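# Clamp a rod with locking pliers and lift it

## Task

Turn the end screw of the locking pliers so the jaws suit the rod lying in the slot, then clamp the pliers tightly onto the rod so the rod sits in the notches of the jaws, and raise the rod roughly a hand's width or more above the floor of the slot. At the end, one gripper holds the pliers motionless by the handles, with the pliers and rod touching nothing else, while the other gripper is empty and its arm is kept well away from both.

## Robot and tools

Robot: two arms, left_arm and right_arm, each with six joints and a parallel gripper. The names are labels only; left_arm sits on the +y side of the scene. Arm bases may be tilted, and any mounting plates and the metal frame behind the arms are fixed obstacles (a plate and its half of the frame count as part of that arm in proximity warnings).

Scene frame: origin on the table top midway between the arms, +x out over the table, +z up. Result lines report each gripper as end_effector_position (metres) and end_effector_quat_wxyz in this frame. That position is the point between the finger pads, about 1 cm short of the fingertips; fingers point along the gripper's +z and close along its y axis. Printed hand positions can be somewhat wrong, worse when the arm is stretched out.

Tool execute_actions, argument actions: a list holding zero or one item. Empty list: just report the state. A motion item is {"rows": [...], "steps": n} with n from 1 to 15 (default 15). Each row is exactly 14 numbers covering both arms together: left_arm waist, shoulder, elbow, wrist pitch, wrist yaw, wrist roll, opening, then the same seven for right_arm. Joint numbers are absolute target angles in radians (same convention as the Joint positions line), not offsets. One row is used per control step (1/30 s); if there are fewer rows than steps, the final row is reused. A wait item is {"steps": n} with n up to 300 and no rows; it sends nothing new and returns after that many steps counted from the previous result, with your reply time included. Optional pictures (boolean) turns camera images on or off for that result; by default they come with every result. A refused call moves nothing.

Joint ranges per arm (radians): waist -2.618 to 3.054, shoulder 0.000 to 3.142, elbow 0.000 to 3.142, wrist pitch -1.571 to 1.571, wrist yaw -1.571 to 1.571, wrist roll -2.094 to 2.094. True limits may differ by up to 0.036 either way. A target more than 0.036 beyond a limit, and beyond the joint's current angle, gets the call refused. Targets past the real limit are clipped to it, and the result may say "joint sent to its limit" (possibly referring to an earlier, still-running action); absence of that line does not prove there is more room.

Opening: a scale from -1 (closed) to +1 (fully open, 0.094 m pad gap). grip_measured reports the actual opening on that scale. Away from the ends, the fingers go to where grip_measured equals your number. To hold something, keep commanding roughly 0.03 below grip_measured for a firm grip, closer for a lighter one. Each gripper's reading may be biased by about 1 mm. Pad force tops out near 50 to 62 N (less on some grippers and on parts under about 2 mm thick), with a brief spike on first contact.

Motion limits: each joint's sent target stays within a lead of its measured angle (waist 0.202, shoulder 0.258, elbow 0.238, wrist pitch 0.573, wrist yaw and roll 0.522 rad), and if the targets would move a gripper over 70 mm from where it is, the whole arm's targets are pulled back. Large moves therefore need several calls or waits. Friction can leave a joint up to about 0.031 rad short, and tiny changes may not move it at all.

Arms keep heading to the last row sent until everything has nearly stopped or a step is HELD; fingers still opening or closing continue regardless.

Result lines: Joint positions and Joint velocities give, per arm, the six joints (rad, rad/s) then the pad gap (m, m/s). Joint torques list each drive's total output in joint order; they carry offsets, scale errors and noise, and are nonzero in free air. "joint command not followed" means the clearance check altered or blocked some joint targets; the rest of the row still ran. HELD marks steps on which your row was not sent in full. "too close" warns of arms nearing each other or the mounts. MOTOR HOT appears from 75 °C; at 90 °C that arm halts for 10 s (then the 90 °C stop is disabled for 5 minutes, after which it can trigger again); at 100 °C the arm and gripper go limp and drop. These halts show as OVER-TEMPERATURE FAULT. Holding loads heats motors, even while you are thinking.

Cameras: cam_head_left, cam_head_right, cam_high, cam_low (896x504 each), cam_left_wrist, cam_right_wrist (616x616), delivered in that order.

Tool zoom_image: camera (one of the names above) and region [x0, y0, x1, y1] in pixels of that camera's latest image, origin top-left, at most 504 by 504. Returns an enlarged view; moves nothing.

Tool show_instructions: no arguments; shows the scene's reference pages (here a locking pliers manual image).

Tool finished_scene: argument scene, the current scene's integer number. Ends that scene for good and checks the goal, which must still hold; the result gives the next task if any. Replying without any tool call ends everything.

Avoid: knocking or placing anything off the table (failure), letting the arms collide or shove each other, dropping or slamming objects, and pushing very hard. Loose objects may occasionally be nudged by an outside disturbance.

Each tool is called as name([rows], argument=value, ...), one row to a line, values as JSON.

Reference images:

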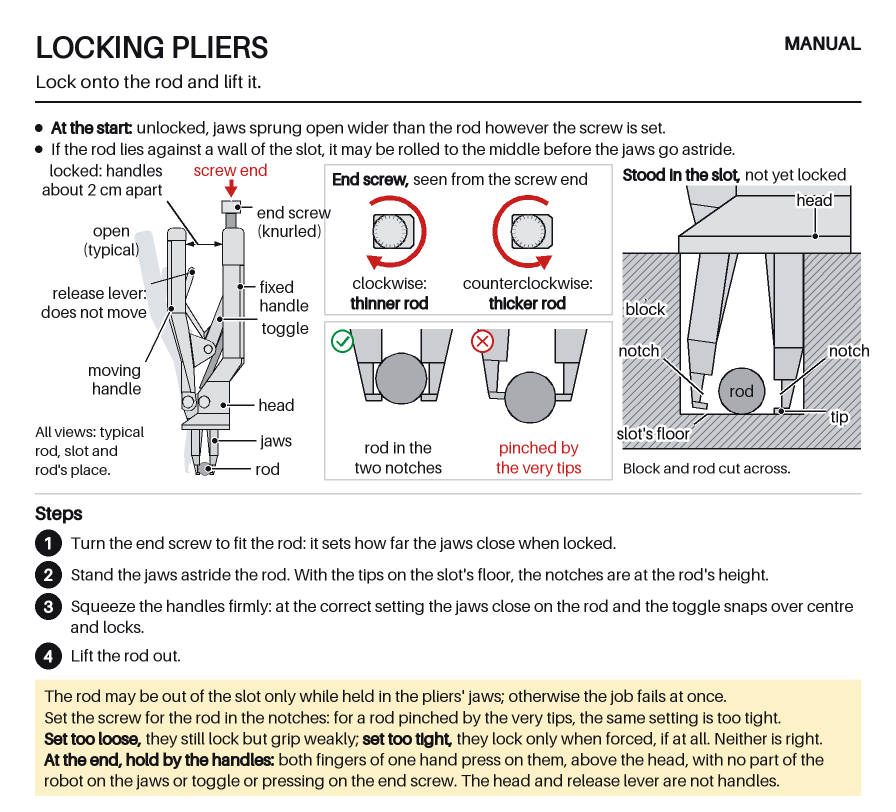

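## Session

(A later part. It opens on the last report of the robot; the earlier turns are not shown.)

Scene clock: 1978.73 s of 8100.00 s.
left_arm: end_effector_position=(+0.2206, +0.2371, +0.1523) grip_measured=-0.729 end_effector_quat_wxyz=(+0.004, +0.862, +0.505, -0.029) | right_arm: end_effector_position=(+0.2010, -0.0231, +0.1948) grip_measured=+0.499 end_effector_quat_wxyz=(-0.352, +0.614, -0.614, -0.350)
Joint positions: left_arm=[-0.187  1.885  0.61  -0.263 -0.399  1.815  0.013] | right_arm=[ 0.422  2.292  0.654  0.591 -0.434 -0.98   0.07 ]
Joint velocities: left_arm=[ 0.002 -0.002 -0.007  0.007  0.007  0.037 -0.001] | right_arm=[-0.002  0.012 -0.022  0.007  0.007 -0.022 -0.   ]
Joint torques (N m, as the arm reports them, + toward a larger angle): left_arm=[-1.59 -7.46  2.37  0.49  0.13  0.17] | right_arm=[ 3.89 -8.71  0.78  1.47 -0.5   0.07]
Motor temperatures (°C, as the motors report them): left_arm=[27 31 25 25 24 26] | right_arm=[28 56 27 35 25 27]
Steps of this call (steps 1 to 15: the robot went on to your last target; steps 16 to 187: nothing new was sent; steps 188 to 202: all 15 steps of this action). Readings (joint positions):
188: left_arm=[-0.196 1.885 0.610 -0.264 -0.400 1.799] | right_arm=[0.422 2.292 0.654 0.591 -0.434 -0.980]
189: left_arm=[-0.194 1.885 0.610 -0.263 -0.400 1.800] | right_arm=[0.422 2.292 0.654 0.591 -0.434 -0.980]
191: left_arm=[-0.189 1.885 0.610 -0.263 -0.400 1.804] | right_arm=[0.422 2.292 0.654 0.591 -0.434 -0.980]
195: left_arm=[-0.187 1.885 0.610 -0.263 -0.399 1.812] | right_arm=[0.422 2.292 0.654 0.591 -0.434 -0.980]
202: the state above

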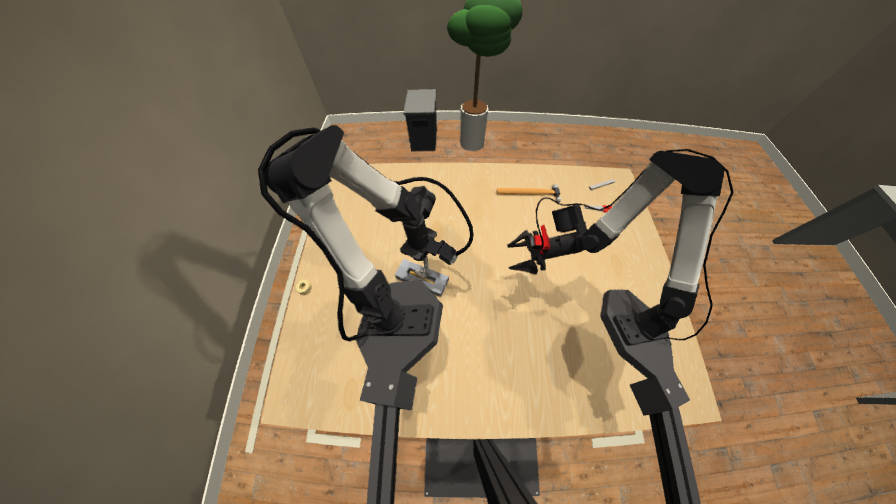

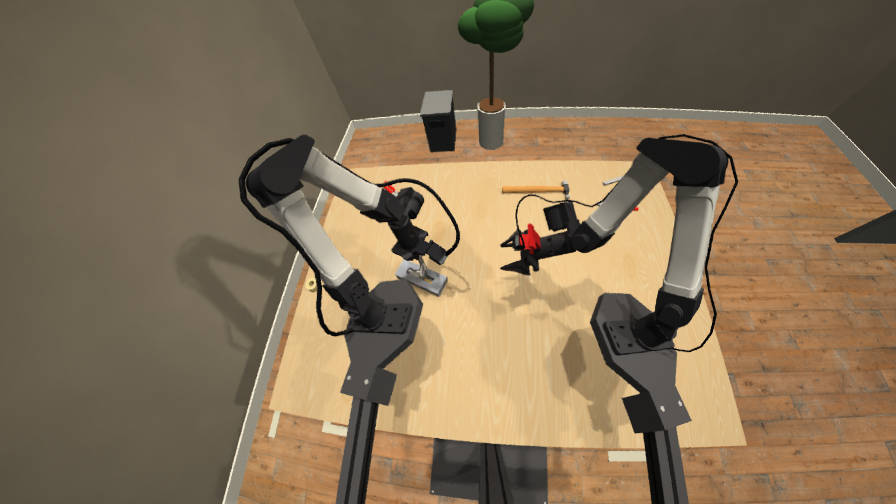

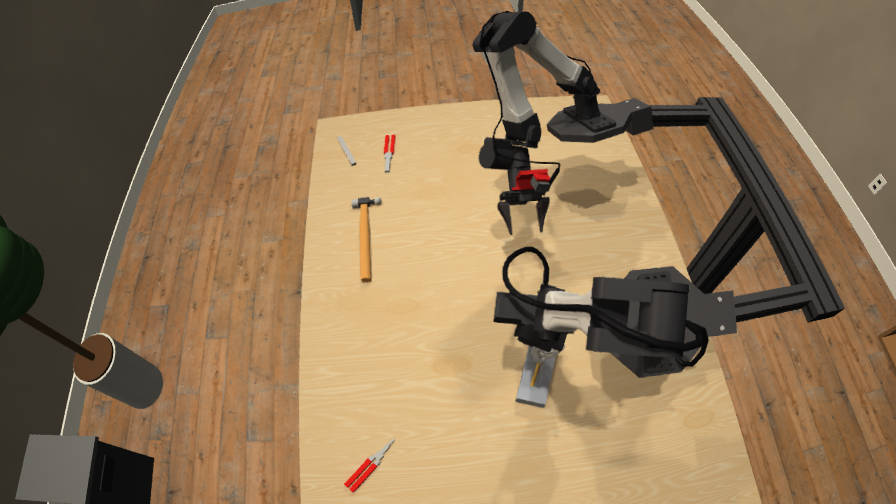

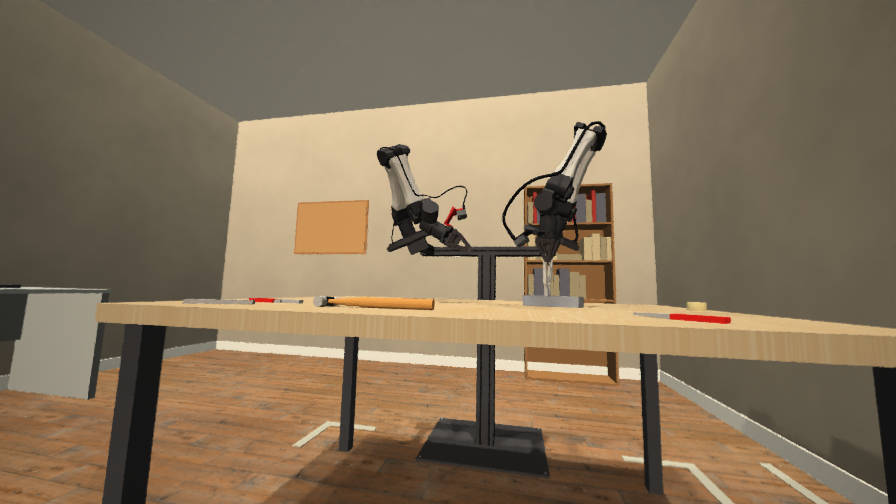

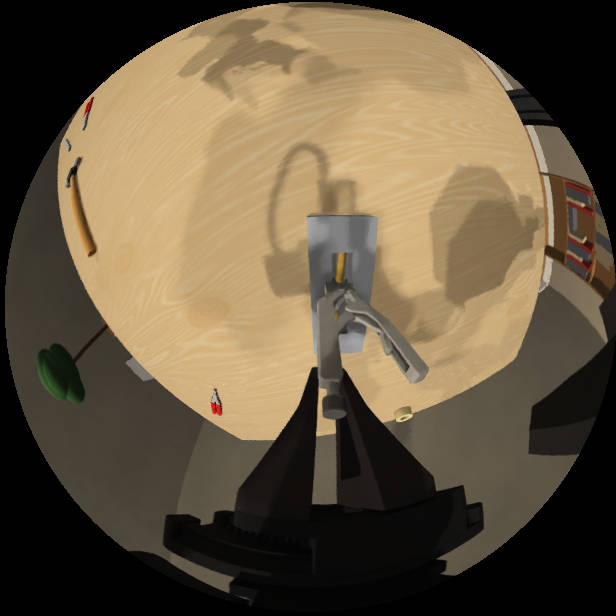

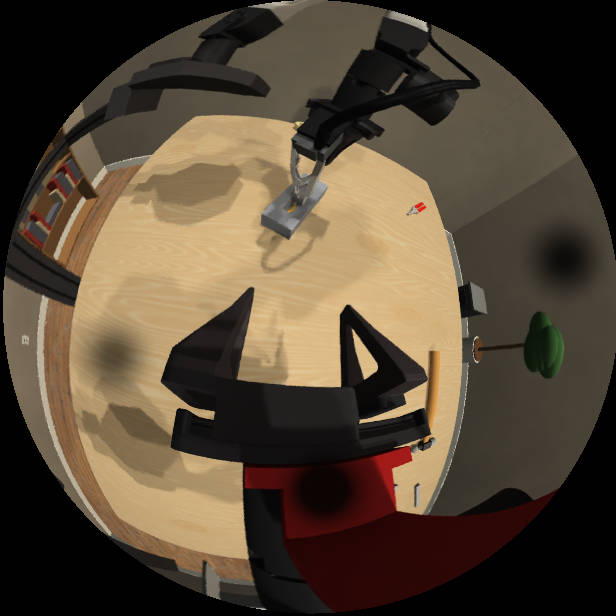

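execute_actions([
  {"rows": [[-0.187,1.885,0.61,-0.264,-0.399,1.815,-0.745,0.425,2.283,0.63,0.6,-0.44,-0.98,0.5],[-0.187,1.885,0.61,-0.264,-0.399,1.815,-0.745,0.425,2.283,0.63,0.6,-0.44,-0.98,0.5],[-0.187,1.885,0.61,-0.264,-0.399,1.815,-0.745,0.425,2.283,0.63,0.6,-0.44,-0.98,0.5],[-0.187,1.885,0.61,-0.264,-0.399,1.815,-0.735,0.425,2.283,0.63,0.6,-0.44,-0.98,0.5],[-0.187,1.885,0.61,-0.264,-0.399,1.815,-0.725,0.425,2.283,0.63,0.6,-0.44,-0.98,0.5],[-0.187,1.885,0.61,-0.264,-0.399,1.815,-0.718,0.425,2.283,0.63,0.6,-0.44,-0.98,0.5],[-0.187,1.885,0.61,-0.264,-0.399,1.815,-0.711,0.425,2.283,0.63,0.6,-0.44,-0.98,0.5],[-0.187,1.885,0.61,-0.264,-0.399,1.815,-0.704,0.425,2.283,0.63,0.6,-0.44,-0.98,0.5],[-0.187,1.885,0.61,-0.264,-0.399,1.815,-0.695,0.425,2.283,0.63,0.6,-0.44,-0.98,0.5],[-0.187,1.885,0.61,-0.264,-0.399,1.815,-0.68,0.425,2.283,0.63,0.6,-0.44,-0.98,0.5],[-0.187,1.885,0.61,-0.264,-0.399,1.815,-0.66,0.425,2.283,0.63,0.6,-0.44,-0.98,0.5],[-0.187,1.885,0.61,-0.264,-0.399,1.815,-0.63,0.425,2.283,0.63,0.6,-0.44,-0.98,0.5],[-0.187,1.885,0.61,-0.264,-0.399,1.815,-0.59,0.425,2.283,0.63,0.6,-0.44,-0.98,0.5],[-0.187,1.885,0.61,-0.264,-0.399,1.815,-0.55,0.425,2.283,0.63,0.6,-0.44,-0.98,0.5],[-0.187,1.885,0.61,-0.264,-0.399,1.815,-0.5,0.425,2.283,0.63,0.6,-0.44,-0.98,0.5]], "steps": 15},
], pictures=false)

execute_actions([
  {"steps": 20},
])

zoom_image(camera="cam_low", region=[500, 215, 610, 315])

Scene clock: 1995.00 s of 8100.00 s.
left_arm: end_effector_position=(+0.2206, +0.2372, +0.1524) grip_measured=-0.526 end_effector_quat_wxyz=(+0.004, +0.863, +0.505, -0.029) | right_arm: end_effector_position=(+0.2010, -0.0231, +0.1948) grip_measured=+0.499 end_effector_quat_wxyz=(-0.352, +0.614, -0.614, -0.350)
Joint positions: left_arm=[-0.187  1.884  0.61  -0.263 -0.399  1.816  0.022] | right_arm=[ 0.422  2.292  0.654  0.591 -0.434 -0.98   0.07 ]
Joint velocities: left_arm=[ 0.012  0.012  0.012  0.037 -0.007  0.11   0.047] | right_arm=[-0.032  0.002 -0.002 -0.051 -0.022 -0.022  0.   ]
Joint torques (N m, as the arm reports them, + toward a larger angle): left_arm=[-3.31 -7.72  3.14  0.23  0.11  0.09] | right_arm=[ 3.83 -8.89  0.77  1.47 -0.53  0.08]
Motor temperatures (°C, as the motors report them): left_arm=[27 31 25 25 24 26] | right_arm=[28 56 27 35 25 27]
Steps of this call (steps 1 to 15: the robot went on to your last target; steps 16 to 473: nothing new was sent; steps 474 to 488: all 15 steps of this action). Readings (joint positions):
474: left_arm=[-0.187 1.885 0.610 -0.263 -0.399 1.816] | right_arm=[0.422 2.292 0.654 0.591 -0.434 -0.980]
475: left_arm=[-0.187 1.885 0.610 -0.263 -0.399 1.816] | right_arm=[0.422 2.292 0.654 0.591 -0.434 -0.980]
477: left_arm=[-0.187 1.884 0.610 -0.263 -0.399 1.816] | right_arm=[0.422 2.292 0.654 0.591 -0.434 -0.980]
481: left_arm=[-0.187 1.884 0.610 -0.263 -0.399 1.816] | right_arm=[0.422 2.292 0.654 0.591 -0.434 -0.980]
488: the state above

Scene clock: 1995.67 s of 8100.00 s.
left_arm: end_effector_position=(+0.2206, +0.2372, +0.1524) grip_measured=-0.502 end_effector_quat_wxyz=(+0.004, +0.863, +0.505, -0.029) | right_arm: end_effector_position=(+0.2010, -0.0231, +0.1948) grip_measured=+0.499 end_effector_quat_wxyz=(-0.352, +0.614, -0.614, -0.350)
Joint positions: left_arm=[-0.187  1.884  0.61  -0.263 -0.399  1.816  0.023] | right_arm=[ 0.422  2.292  0.654  0.591 -0.434 -0.98   0.07 ]
Joint velocities: left_arm=[-0.017  0.002 -0.017 -0.066  0.007 -0.007 -0.001] | right_arm=[ 0.022 -0.022  0.022  0.022  0.037  0.037  0.001]
Joint torques (N m, as the arm reports them, + toward a larger angle): left_arm=[-3.34 -7.85  3.24  0.23  0.12  0.1 ] | right_arm=[ 3.93 -8.81  0.84  1.45 -0.52  0.01]
Motor temperatures (°C, as the motors report them): left_arm=[27 31 25 25 24 26] | right_arm=[28 56 27 35 25 27]
Steps of this call (steps 1 to 15: the robot went on to your last target; steps 16 to 20: nothing new was sent). Readings (joint positions):
1: left_arm=[-0.187 1.884 0.610 -0.263 -0.399 1.816] | right_arm=[0.422 2.292 0.654 0.591 -0.434 -0.980]
2: left_arm=[-0.187 1.884 0.610 -0.263 -0.399 1.816] | right_arm=[0.422 2.292 0.654 0.591 -0.434 -0.980]
4: left_arm=[-0.187 1.884 0.610 -0.263 -0.399 1.816] | right_arm=[0.422 2.292 0.654 0.591 -0.434 -0.980]
8: left_arm=[-0.187 1.884 0.610 -0.263 -0.399 1.816] | right_arm=[0.422 2.292 0.654 0.591 -0.434 -0.980]
20: the state above
All arms were judged still, so your last target was given up. Only a new action makes them travel on or press farther. Fingers that are still opening or closing keep moving.

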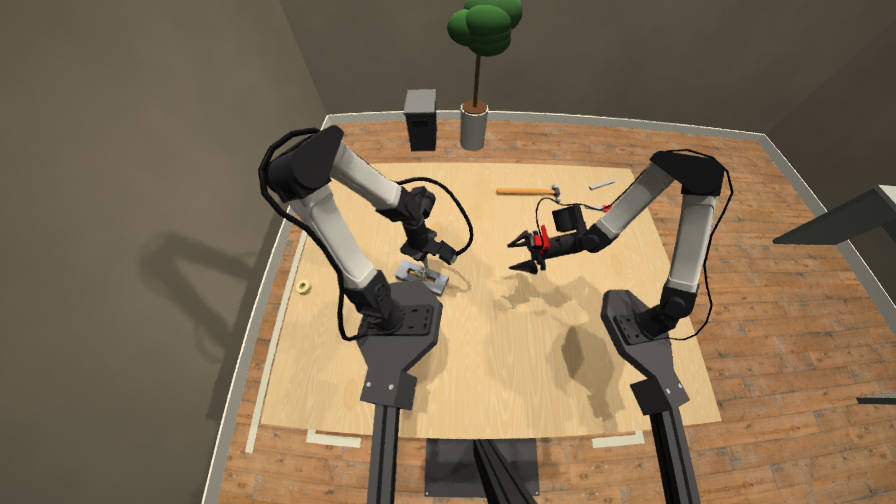

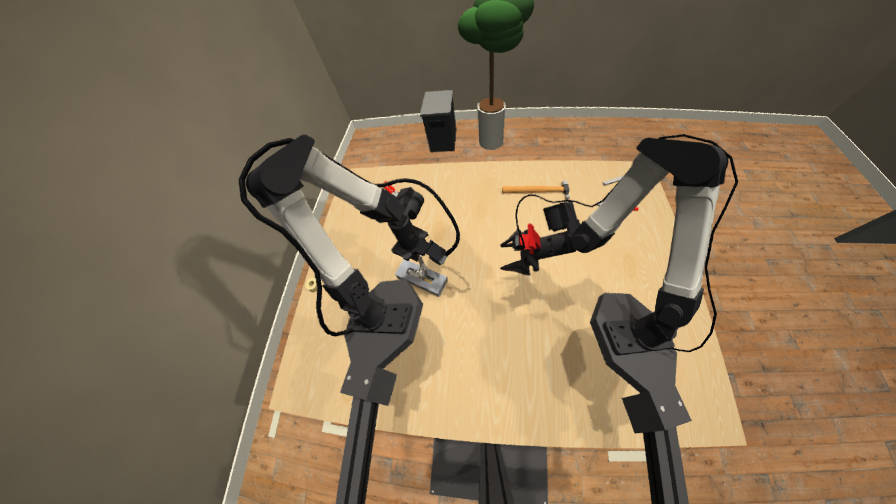

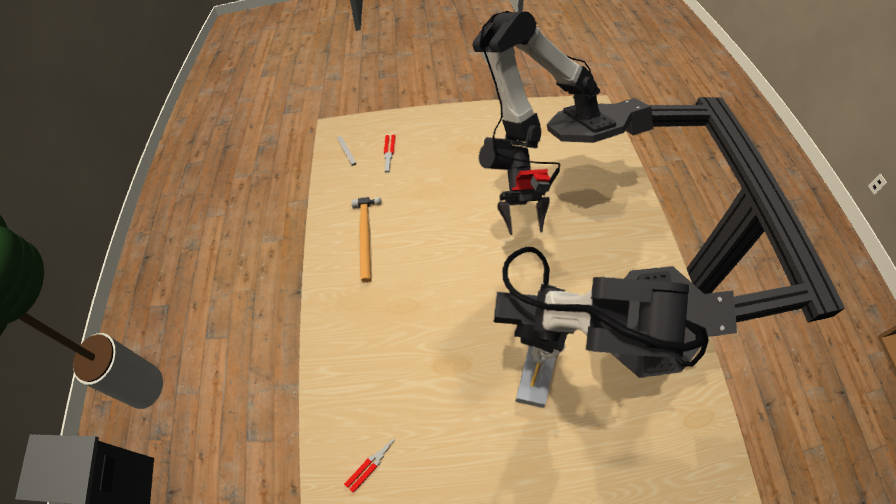

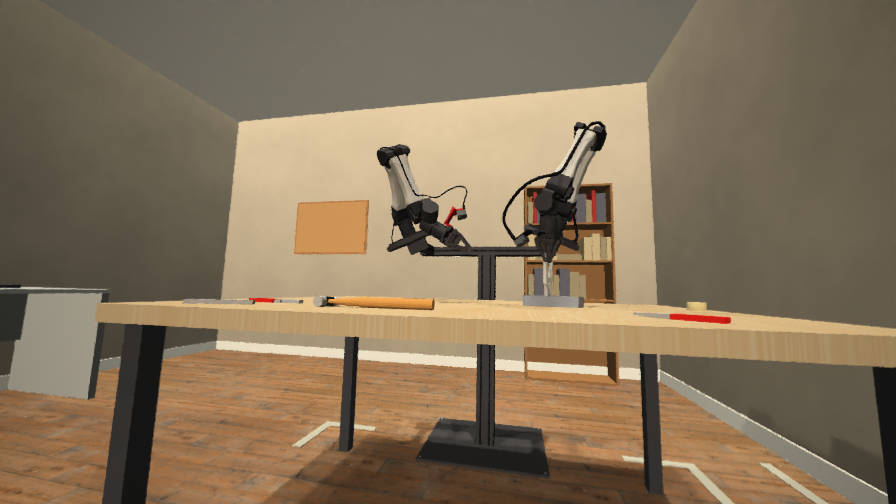

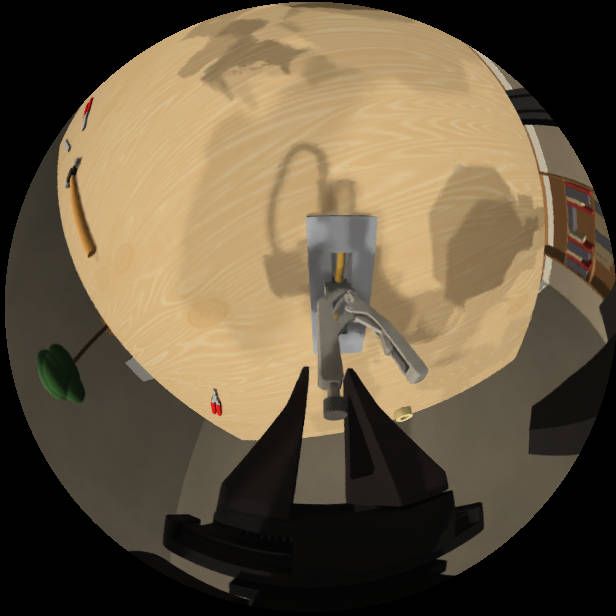

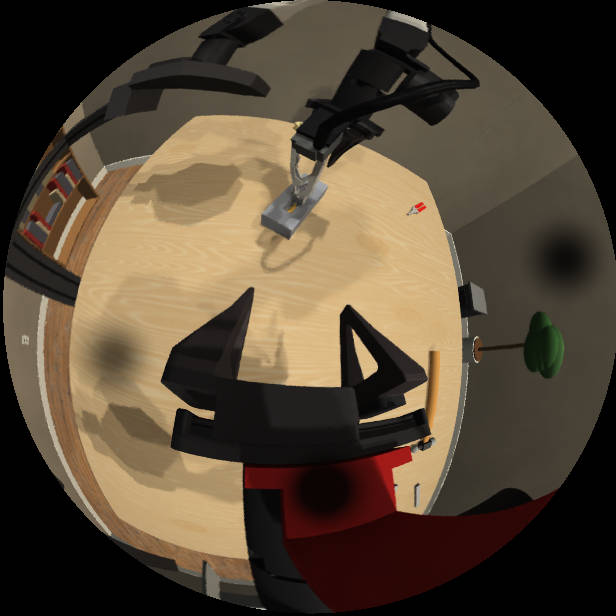

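Region (500, 215, 610, 315) of cam_low's 896x504 image, scaled by 4.582, with more detail than that image has; it fills the top 458 rows of this view, and the rest is white.

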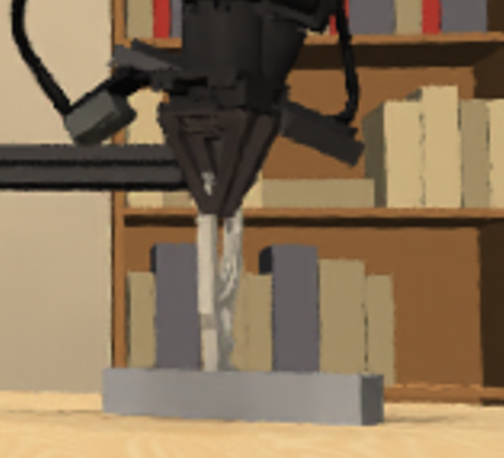

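execute_actions([
  {"rows": [[-0.187,1.885,0.61,-0.264,-0.399,1.815,-0.4,0.4,2.24,0.63,0.55,-0.42,-0.95,0.5],[-0.187,1.885,0.61,-0.264,-0.399,1.815,-0.3,0.37,2.19,0.63,0.5,-0.4,-0.9,0.5],[-0.187,1.885,0.61,-0.27,-0.399,1.815,-0.2,0.33,2.13,0.63,0.44,-0.38,-0.85,0.5],[-0.198,1.865,0.61,-0.28,-0.399,1.81,-0.2,0.29,2.06,0.63,0.37,-0.35,-0.8,0.5],[-0.202,1.855,0.61,-0.29,-0.399,1.805,-0.2,0.25,1.99,0.64,0.3,-0.33,-0.75,0.5],[-0.206,1.844,0.61,-0.301,-0.399,1.8,-0.2,0.21,1.92,0.64,0.23,-0.3,-0.7,0.5],[-0.21,1.833,0.61,-0.312,-0.399,1.795,-0.2,0.17,1.85,0.65,0.16,-0.28,-0.65,0.5],[-0.214,1.822,0.61,-0.323,-0.399,1.79,-0.2,0.13,1.78,0.65,0.09,-0.25,-0.6,0.5],[-0.218,1.811,0.61,-0.334,-0.399,1.785,-0.2,0.09,1.71,0.65,0.02,-0.23,-0.55,0.5],[-0.222,1.80,0.61,-0.345,-0.399,1.78,-0.2,0.05,1.64,0.66,-0.05,-0.2,-0.5,0.5],[-0.226,1.789,0.61,-0.356,-0.399,1.775,-0.2,0.01,1.57,0.66,-0.12,-0.18,-0.45,0.5],[-0.23,1.778,0.61,-0.367,-0.399,1.77,-0.2,-0.03,1.5,0.67,-0.19,-0.15,-0.4,0.5],[-0.234,1.767,0.61,-0.378,-0.399,1.765,-0.2,-0.07,1.43,0.67,-0.26,-0.13,-0.35,0.5],[-0.238,1.757,0.61,-0.386,-0.399,1.76,-0.2,-0.11,1.36,0.68,-0.33,-0.1,-0.3,0.5],[-0.241,1.75,0.61,-0.392,-0.399,1.755,-0.2,-0.3,1.0,0.7,-0.7,0,0,0.5]], "steps": 15},
], pictures=false)

execute_actions([
  {"steps": 15},
])

Scene clock: 2009.10 s of 8100.00 s.
left_arm: end_effector_position=(+0.2270, +0.2371, +0.1767) grip_measured=-0.202 end_effector_quat_wxyz=(+0.021, +0.859, +0.511, -0.015) | right_arm: end_effector_position=(+0.3420, -0.2776, +0.2880) grip_measured=+0.499 end_effector_quat_wxyz=(+0.324, -0.194, +0.899, +0.223)
Joint positions: left_arm=[-0.225  1.775  0.61  -0.341 -0.399  1.78   0.037] | right_arm=[-0.082  1.413  0.67  -0.077 -0.188 -0.448  0.07 ]
Joint velocities: left_arm=[-0.115 -0.281  0.007 -0.286  0.022 -0.051 -0.001] | right_arm=[-1.263 -1.888  0.159 -2.029  0.667  1.883  0.   ]
Joint torques (N m, as the arm reports them, + toward a larger angle): left_arm=[-3.83 -8.35  3.95  0.18  0.12  0.05] | right_arm=[ 1.01 -5.65  7.19  1.11 -0.18  0.04]
Motor temperatures (°C, as the motors report them): left_arm=[27 31 25 25 24 26] | right_arm=[28 56 27 34 25 27]
Steps of this call (steps 1 to 388: nothing new was sent; steps 389 to 403: all 15 steps of this action). Readings (joint positions):
389: left_arm=[-0.187 1.884 0.610 -0.263 -0.399 1.816] | right_arm=[0.421 2.288 0.654 0.586 -0.433 -0.976]
390: left_arm=[-0.187 1.884 0.610 -0.263 -0.399 1.816] | right_arm=[0.416 2.272 0.652 0.569 -0.431 -0.966]
392: left_arm=[-0.187 1.884 0.610 -0.264 -0.399 1.816] | right_arm=[0.377 2.198 0.644 0.505 -0.417 -0.923]
396: left_arm=[-0.195 1.856 0.610 -0.283 -0.399 1.808] | right_arm=[0.211 1.918 0.643 0.329 -0.350 -0.780]
403: the state above

Scene clock: 2009.60 s of 8100.00 s.
left_arm: end_effector_position=(+0.2222, +0.2387, +0.1803) grip_measured=-0.202 end_effector_quat_wxyz=(+0.015, +0.858, +0.513, -0.021) | right_arm: end_effector_position=(+0.2587, -0.3880, +0.3151) grip_measured=+0.499 end_effector_quat_wxyz=(+0.191, +0.106, +0.962, +0.165)
Joint positions: left_arm=[-0.231  1.759  0.61  -0.377 -0.399  1.762  0.037] | right_arm=[-0.295  0.985  0.701 -0.654 -0.015 -0.025  0.07 ]
Joint velocities: left_arm=[ 0.002  0.017 -0.007 -0.051  0.066 -0.066  0.   ] | right_arm=[ 0.012  0.017  0.022 -0.212 -0.022  0.095 -0.   ]
Joint torques (N m, as the arm reports them, + toward a larger angle): left_arm=[-3.86 -8.28  4.06  0.15  0.12  0.05] | right_arm=[ 0.57 -2.41  7.7   1.07 -0.15  0.05]
Motor temperatures (°C, as the motors report them): left_arm=[27 31 25 25 24 26] | right_arm=[28 55 27 34 25 27]
Steps of this call (steps 1 to 15: the robot went on to your last target). Readings (joint positions):
1: left_arm=[-0.228 1.767 0.610 -0.348 -0.399 1.776] | right_arm=[-0.130 1.349 0.676 -0.142 -0.166 -0.390]
2: left_arm=[-0.230 1.762 0.610 -0.353 -0.399 1.773] | right_arm=[-0.178 1.285 0.681 -0.208 -0.143 -0.336]
4: left_arm=[-0.231 1.759 0.610 -0.361 -0.399 1.769] | right_arm=[-0.255 1.144 0.685 -0.347 -0.094 -0.232]
8: left_arm=[-0.231 1.759 0.610 -0.372 -0.399 1.764] | right_arm=[-0.295 0.983 0.700 -0.532 -0.038 -0.097]
15: the state above

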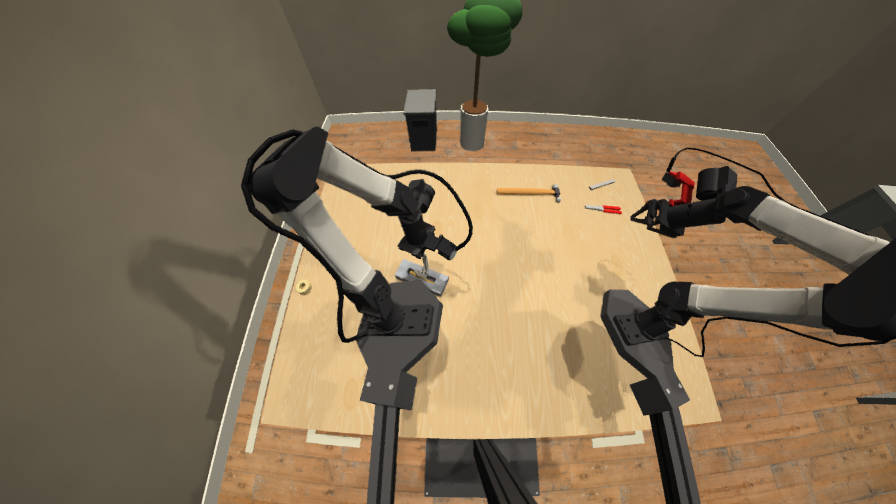

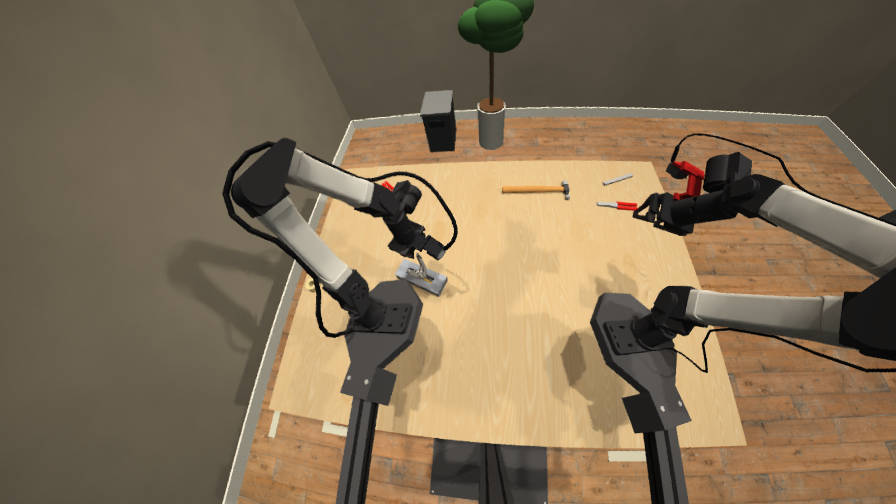

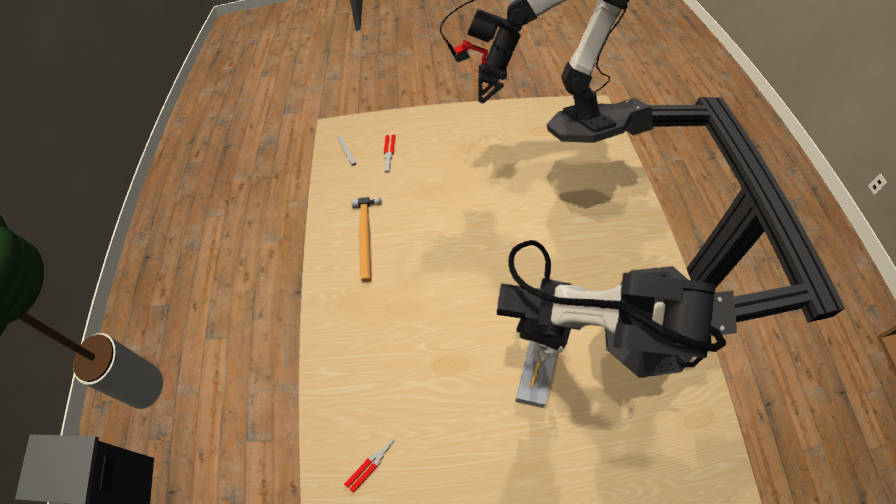

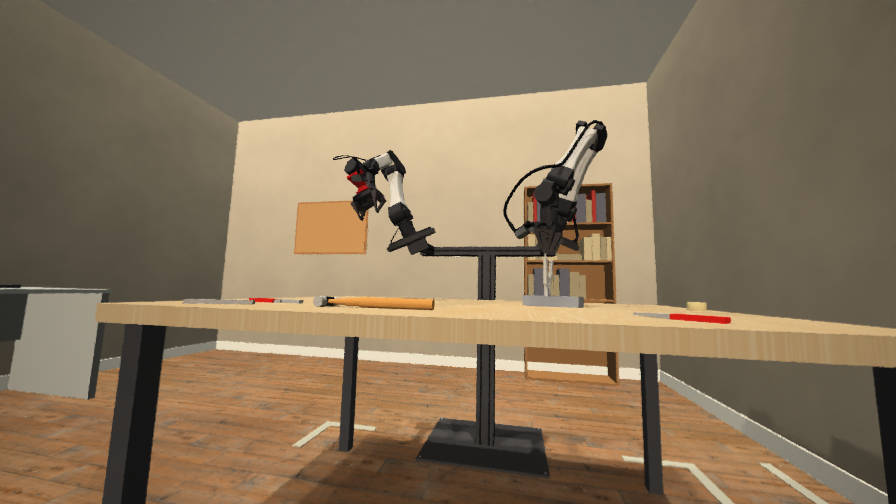

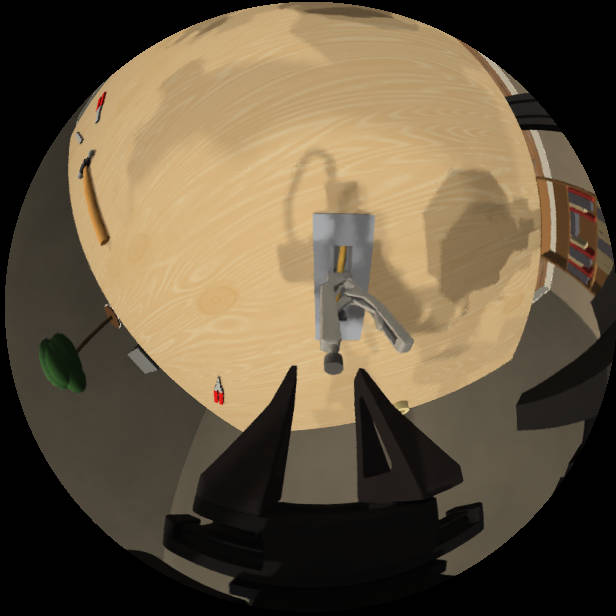

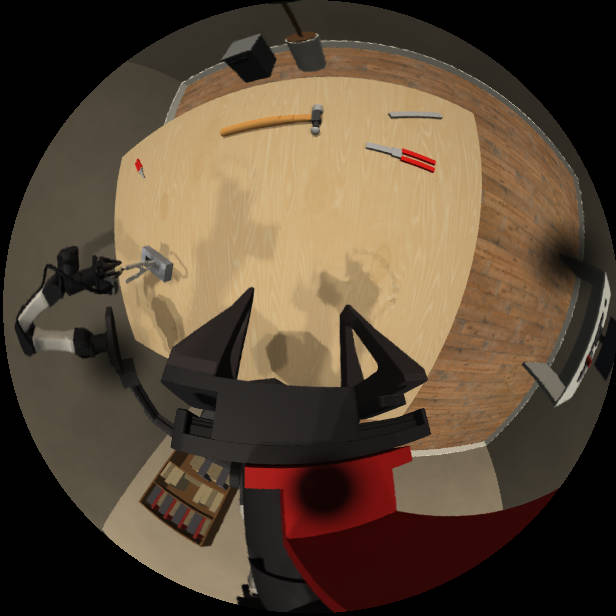

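execute_actions([
  {"rows": [[-0.241,1.75,0.61,-0.38,-0.41,1.755,0.2,-0.3,1.0,0.7,-0.7,0,0,0.5],[-0.245,1.745,0.6,-0.37,-0.42,1.75,0.6,-0.3,1.0,0.7,-0.7,0,0,0.5],[-0.25,1.74,0.59,-0.36,-0.43,1.745,1,-0.3,1.0,0.7,-0.7,0,0,0.5],[-0.254,1.735,0.58,-0.355,-0.44,1.74,1,-0.3,1.0,0.7,-0.7,0,0,0.5],[-0.258,1.73,0.57,-0.35,-0.45,1.735,1,-0.3,1.0,0.7,-0.7,0,0,0.5],[-0.262,1.725,0.56,-0.346,-0.462,1.73,1,-0.3,1.0,0.7,-0.7,0,0,0.5],[-0.266,1.72,0.55,-0.342,-0.462,1.725,1,-0.3,1.0,0.7,-0.7,0,0,0.5],[-0.27,1.715,0.54,-0.34,-0.462,1.72,1,-0.3,1.0,0.7,-0.7,0,0,0.5],[-0.273,1.71,0.53,-0.338,-0.462,1.715,1,-0.3,1.0,0.7,-0.7,0,0,0.5],[-0.275,1.707,0.52,-0.336,-0.462,1.713,1,-0.3,1.0,0.7,-0.7,0,0,0.5],[-0.275,1.704,0.51,-0.334,-0.462,1.713,1,-0.3,1.0,0.7,-0.7,0,0,0.5],[-0.275,1.702,0.5,-0.333,-0.462,1.713,1,-0.3,1.0,0.7,-0.7,0,0,0.5],[-0.275,1.70,0.49,-0.333,-0.462,1.713,1,-0.3,1.0,0.7,-0.7,0,0,0.5]], "steps": 15},
], pictures=false)

execute_actions([
  {"steps": 15},
])

Scene clock: 2029.40 s of 8100.00 s.
left_arm: end_effector_position=(+0.1974, +0.2464, +0.1789) grip_measured=+1.000 end_effector_quat_wxyz=(-0.004, +0.859, +0.512, -0.005) | right_arm: end_effector_position=(+0.2524, -0.3869, +0.3126) grip_measured=+0.499 end_effector_quat_wxyz=(+0.176, +0.113, +0.964, +0.165)
Joint positions: left_arm=[-0.264  1.713  0.512 -0.349 -0.447  1.724  0.094] | right_arm=[-0.295  0.985  0.701 -0.681 -0.01  -0.007  0.07 ]
Joint velocities: left_arm=[ 0.002 -0.017 -0.164  0.022 -0.051 -0.051  0.   ] | right_arm=[-0.007  0.012  0.002 -0.007 -0.007  0.051 -0.   ]
Joint torques (N m, as the arm reports them, + toward a larger angle): left_arm=[-3.6  -7.72  2.87  0.46 -0.05  0.06] | right_arm=[ 0.75 -2.61  7.63  0.98 -0.18  0.11]
Motor temperatures (°C, as the motors report them): left_arm=[27 32 26 25 24 26] | right_arm=[27 50 30 33 25 27]
Steps of this call (steps 1 to 30: the robot went on to your last target; steps 31 to 579: nothing new was sent; steps 580 to 594: all 15 steps of this action). Readings (joint positions):
580: left_arm=[-0.231 1.759 0.610 -0.378 -0.399 1.761] | right_arm=[-0.295 0.985 0.701 -0.681 -0.010 -0.007]
581: left_arm=[-0.231 1.759 0.610 -0.378 -0.400 1.760] | right_arm=[-0.295 0.985 0.701 -0.681 -0.010 -0.007]
583: left_arm=[-0.235 1.758 0.609 -0.375 -0.408 1.756] | right_arm=[-0.295 0.985 0.701 -0.681 -0.010 -0.007]
587: left_arm=[-0.253 1.734 0.579 -0.359 -0.432 1.742] | right_arm=[-0.295 0.985 0.701 -0.681 -0.010 -0.007]
594: the state above

Scene clock: 2029.90 s of 8100.00 s.
left_arm: end_effector_position=(+0.1958, +0.2473, +0.1782) grip_measured=+1.000 end_effector_quat_wxyz=(-0.006, +0.858, +0.514, -0.005) | right_arm: end_effector_position=(+0.2524, -0.3869, +0.3126) grip_measured=+0.499 end_effector_quat_wxyz=(+0.176, +0.113, +0.964, +0.165)
Joint positions: left_arm=[-0.264  1.713  0.506 -0.346 -0.451  1.719  0.094] | right_arm=[-0.295  0.985  0.701 -0.681 -0.01  -0.007  0.07 ]
Joint velocities: left_arm=[-0.002 -0.002 -0.002 -0.022 -0.037  0.022  0.   ] | right_arm=[-0.002 -0.007 -0.012 -0.037 -0.007  0.007 -0.   ]
Joint torques (N m, as the arm reports them, + toward a larger angle): left_arm=[-3.61 -7.75  2.45  0.41 -0.03  0.04] | right_arm=[ 0.8  -2.47  7.61  0.95 -0.18  0.07]
Motor temperatures (°C, as the motors report them): left_arm=[27 32 26 25 24 26] | right_arm=[27 50 30 33 25 27]
Steps of this call (steps 1 to 15: the robot went on to your last target). Readings (joint positions):
1: left_arm=[-0.264 1.713 0.508 -0.349 -0.448 1.723] | right_arm=[-0.295 0.985 0.701 -0.681 -0.010 -0.007]
2: left_arm=[-0.264 1.713 0.506 -0.349 -0.448 1.723] | right_arm=[-0.295 0.985 0.701 -0.681 -0.010 -0.007]
4: left_arm=[-0.264 1.713 0.506 -0.348 -0.450 1.721] | right_arm=[-0.295 0.985 0.701 -0.681 -0.010 -0.007]
8: left_arm=[-0.264 1.713 0.506 -0.346 -0.451 1.720] | right_arm=[-0.295 0.985 0.701 -0.681 -0.010 -0.007]
15: the state above
All arms were judged still, so your last target was given up. Only a new action makes them travel on or press farther. Fingers that are still opening or closing keep moving.

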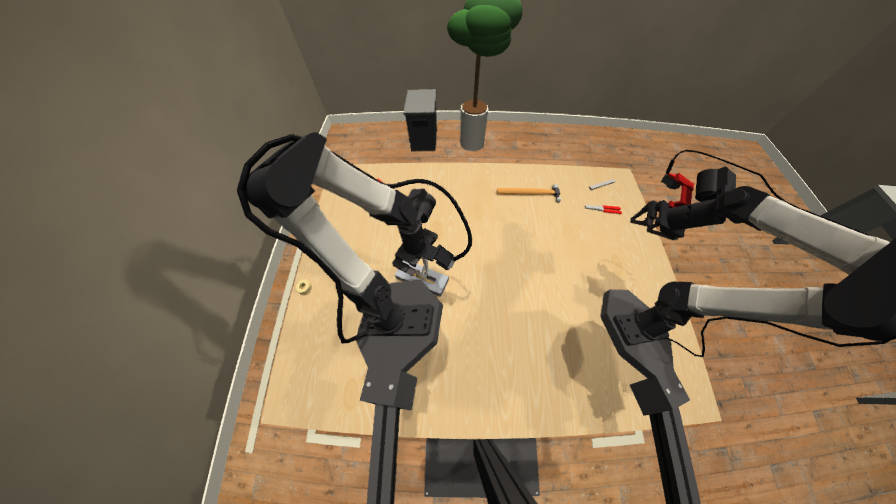

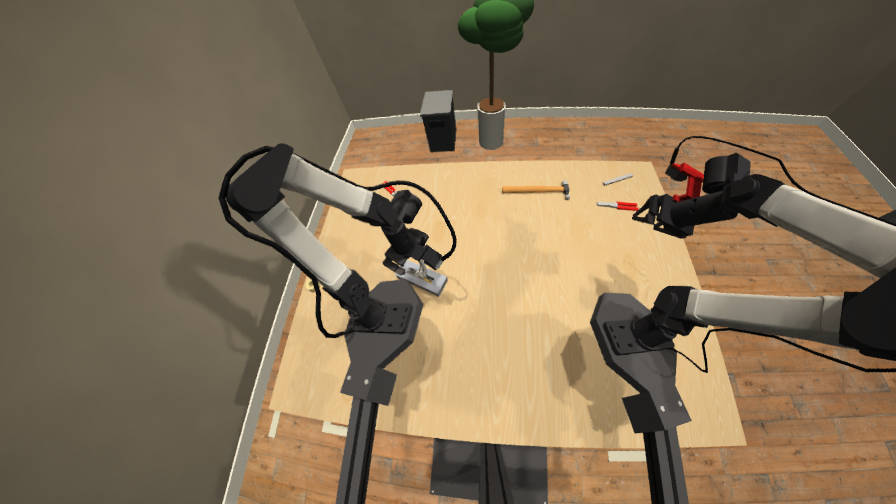

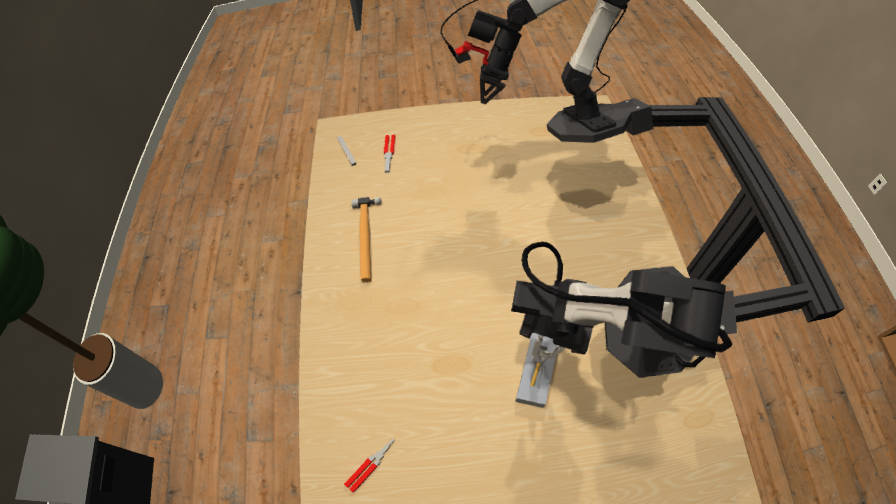

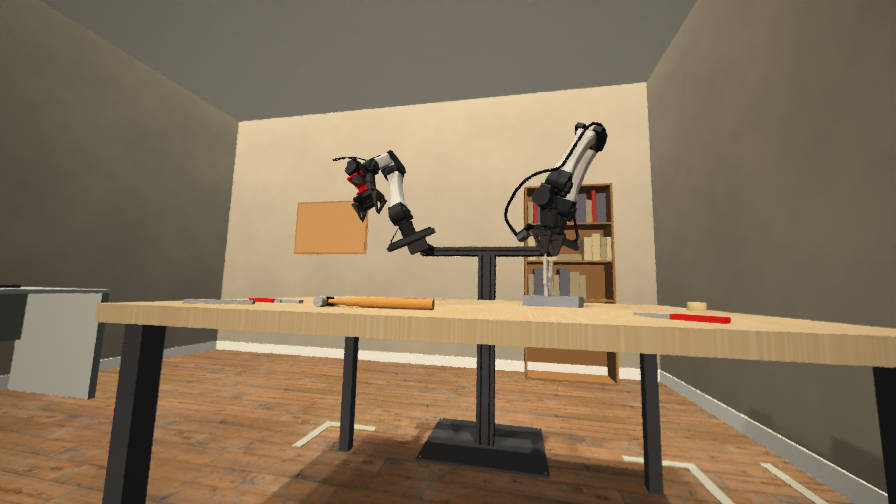

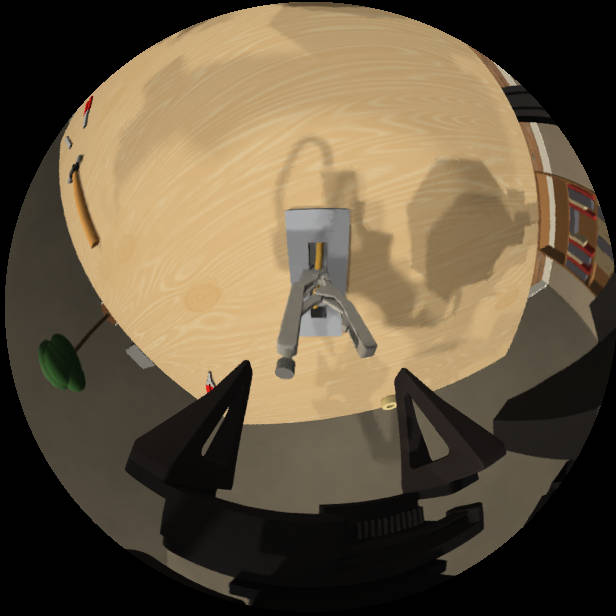

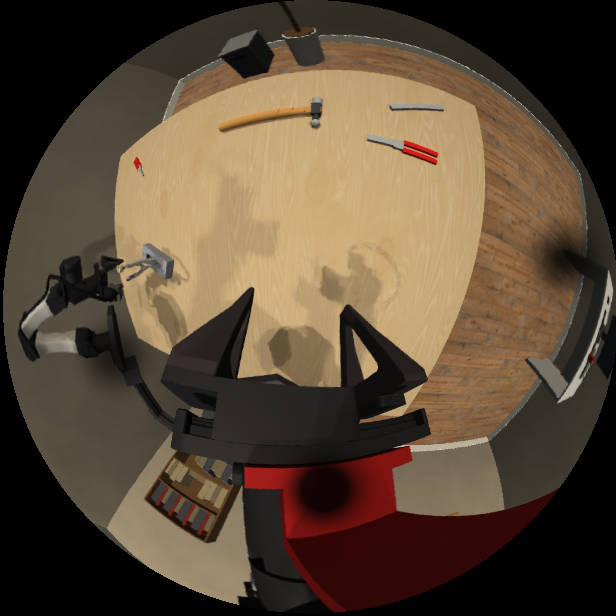

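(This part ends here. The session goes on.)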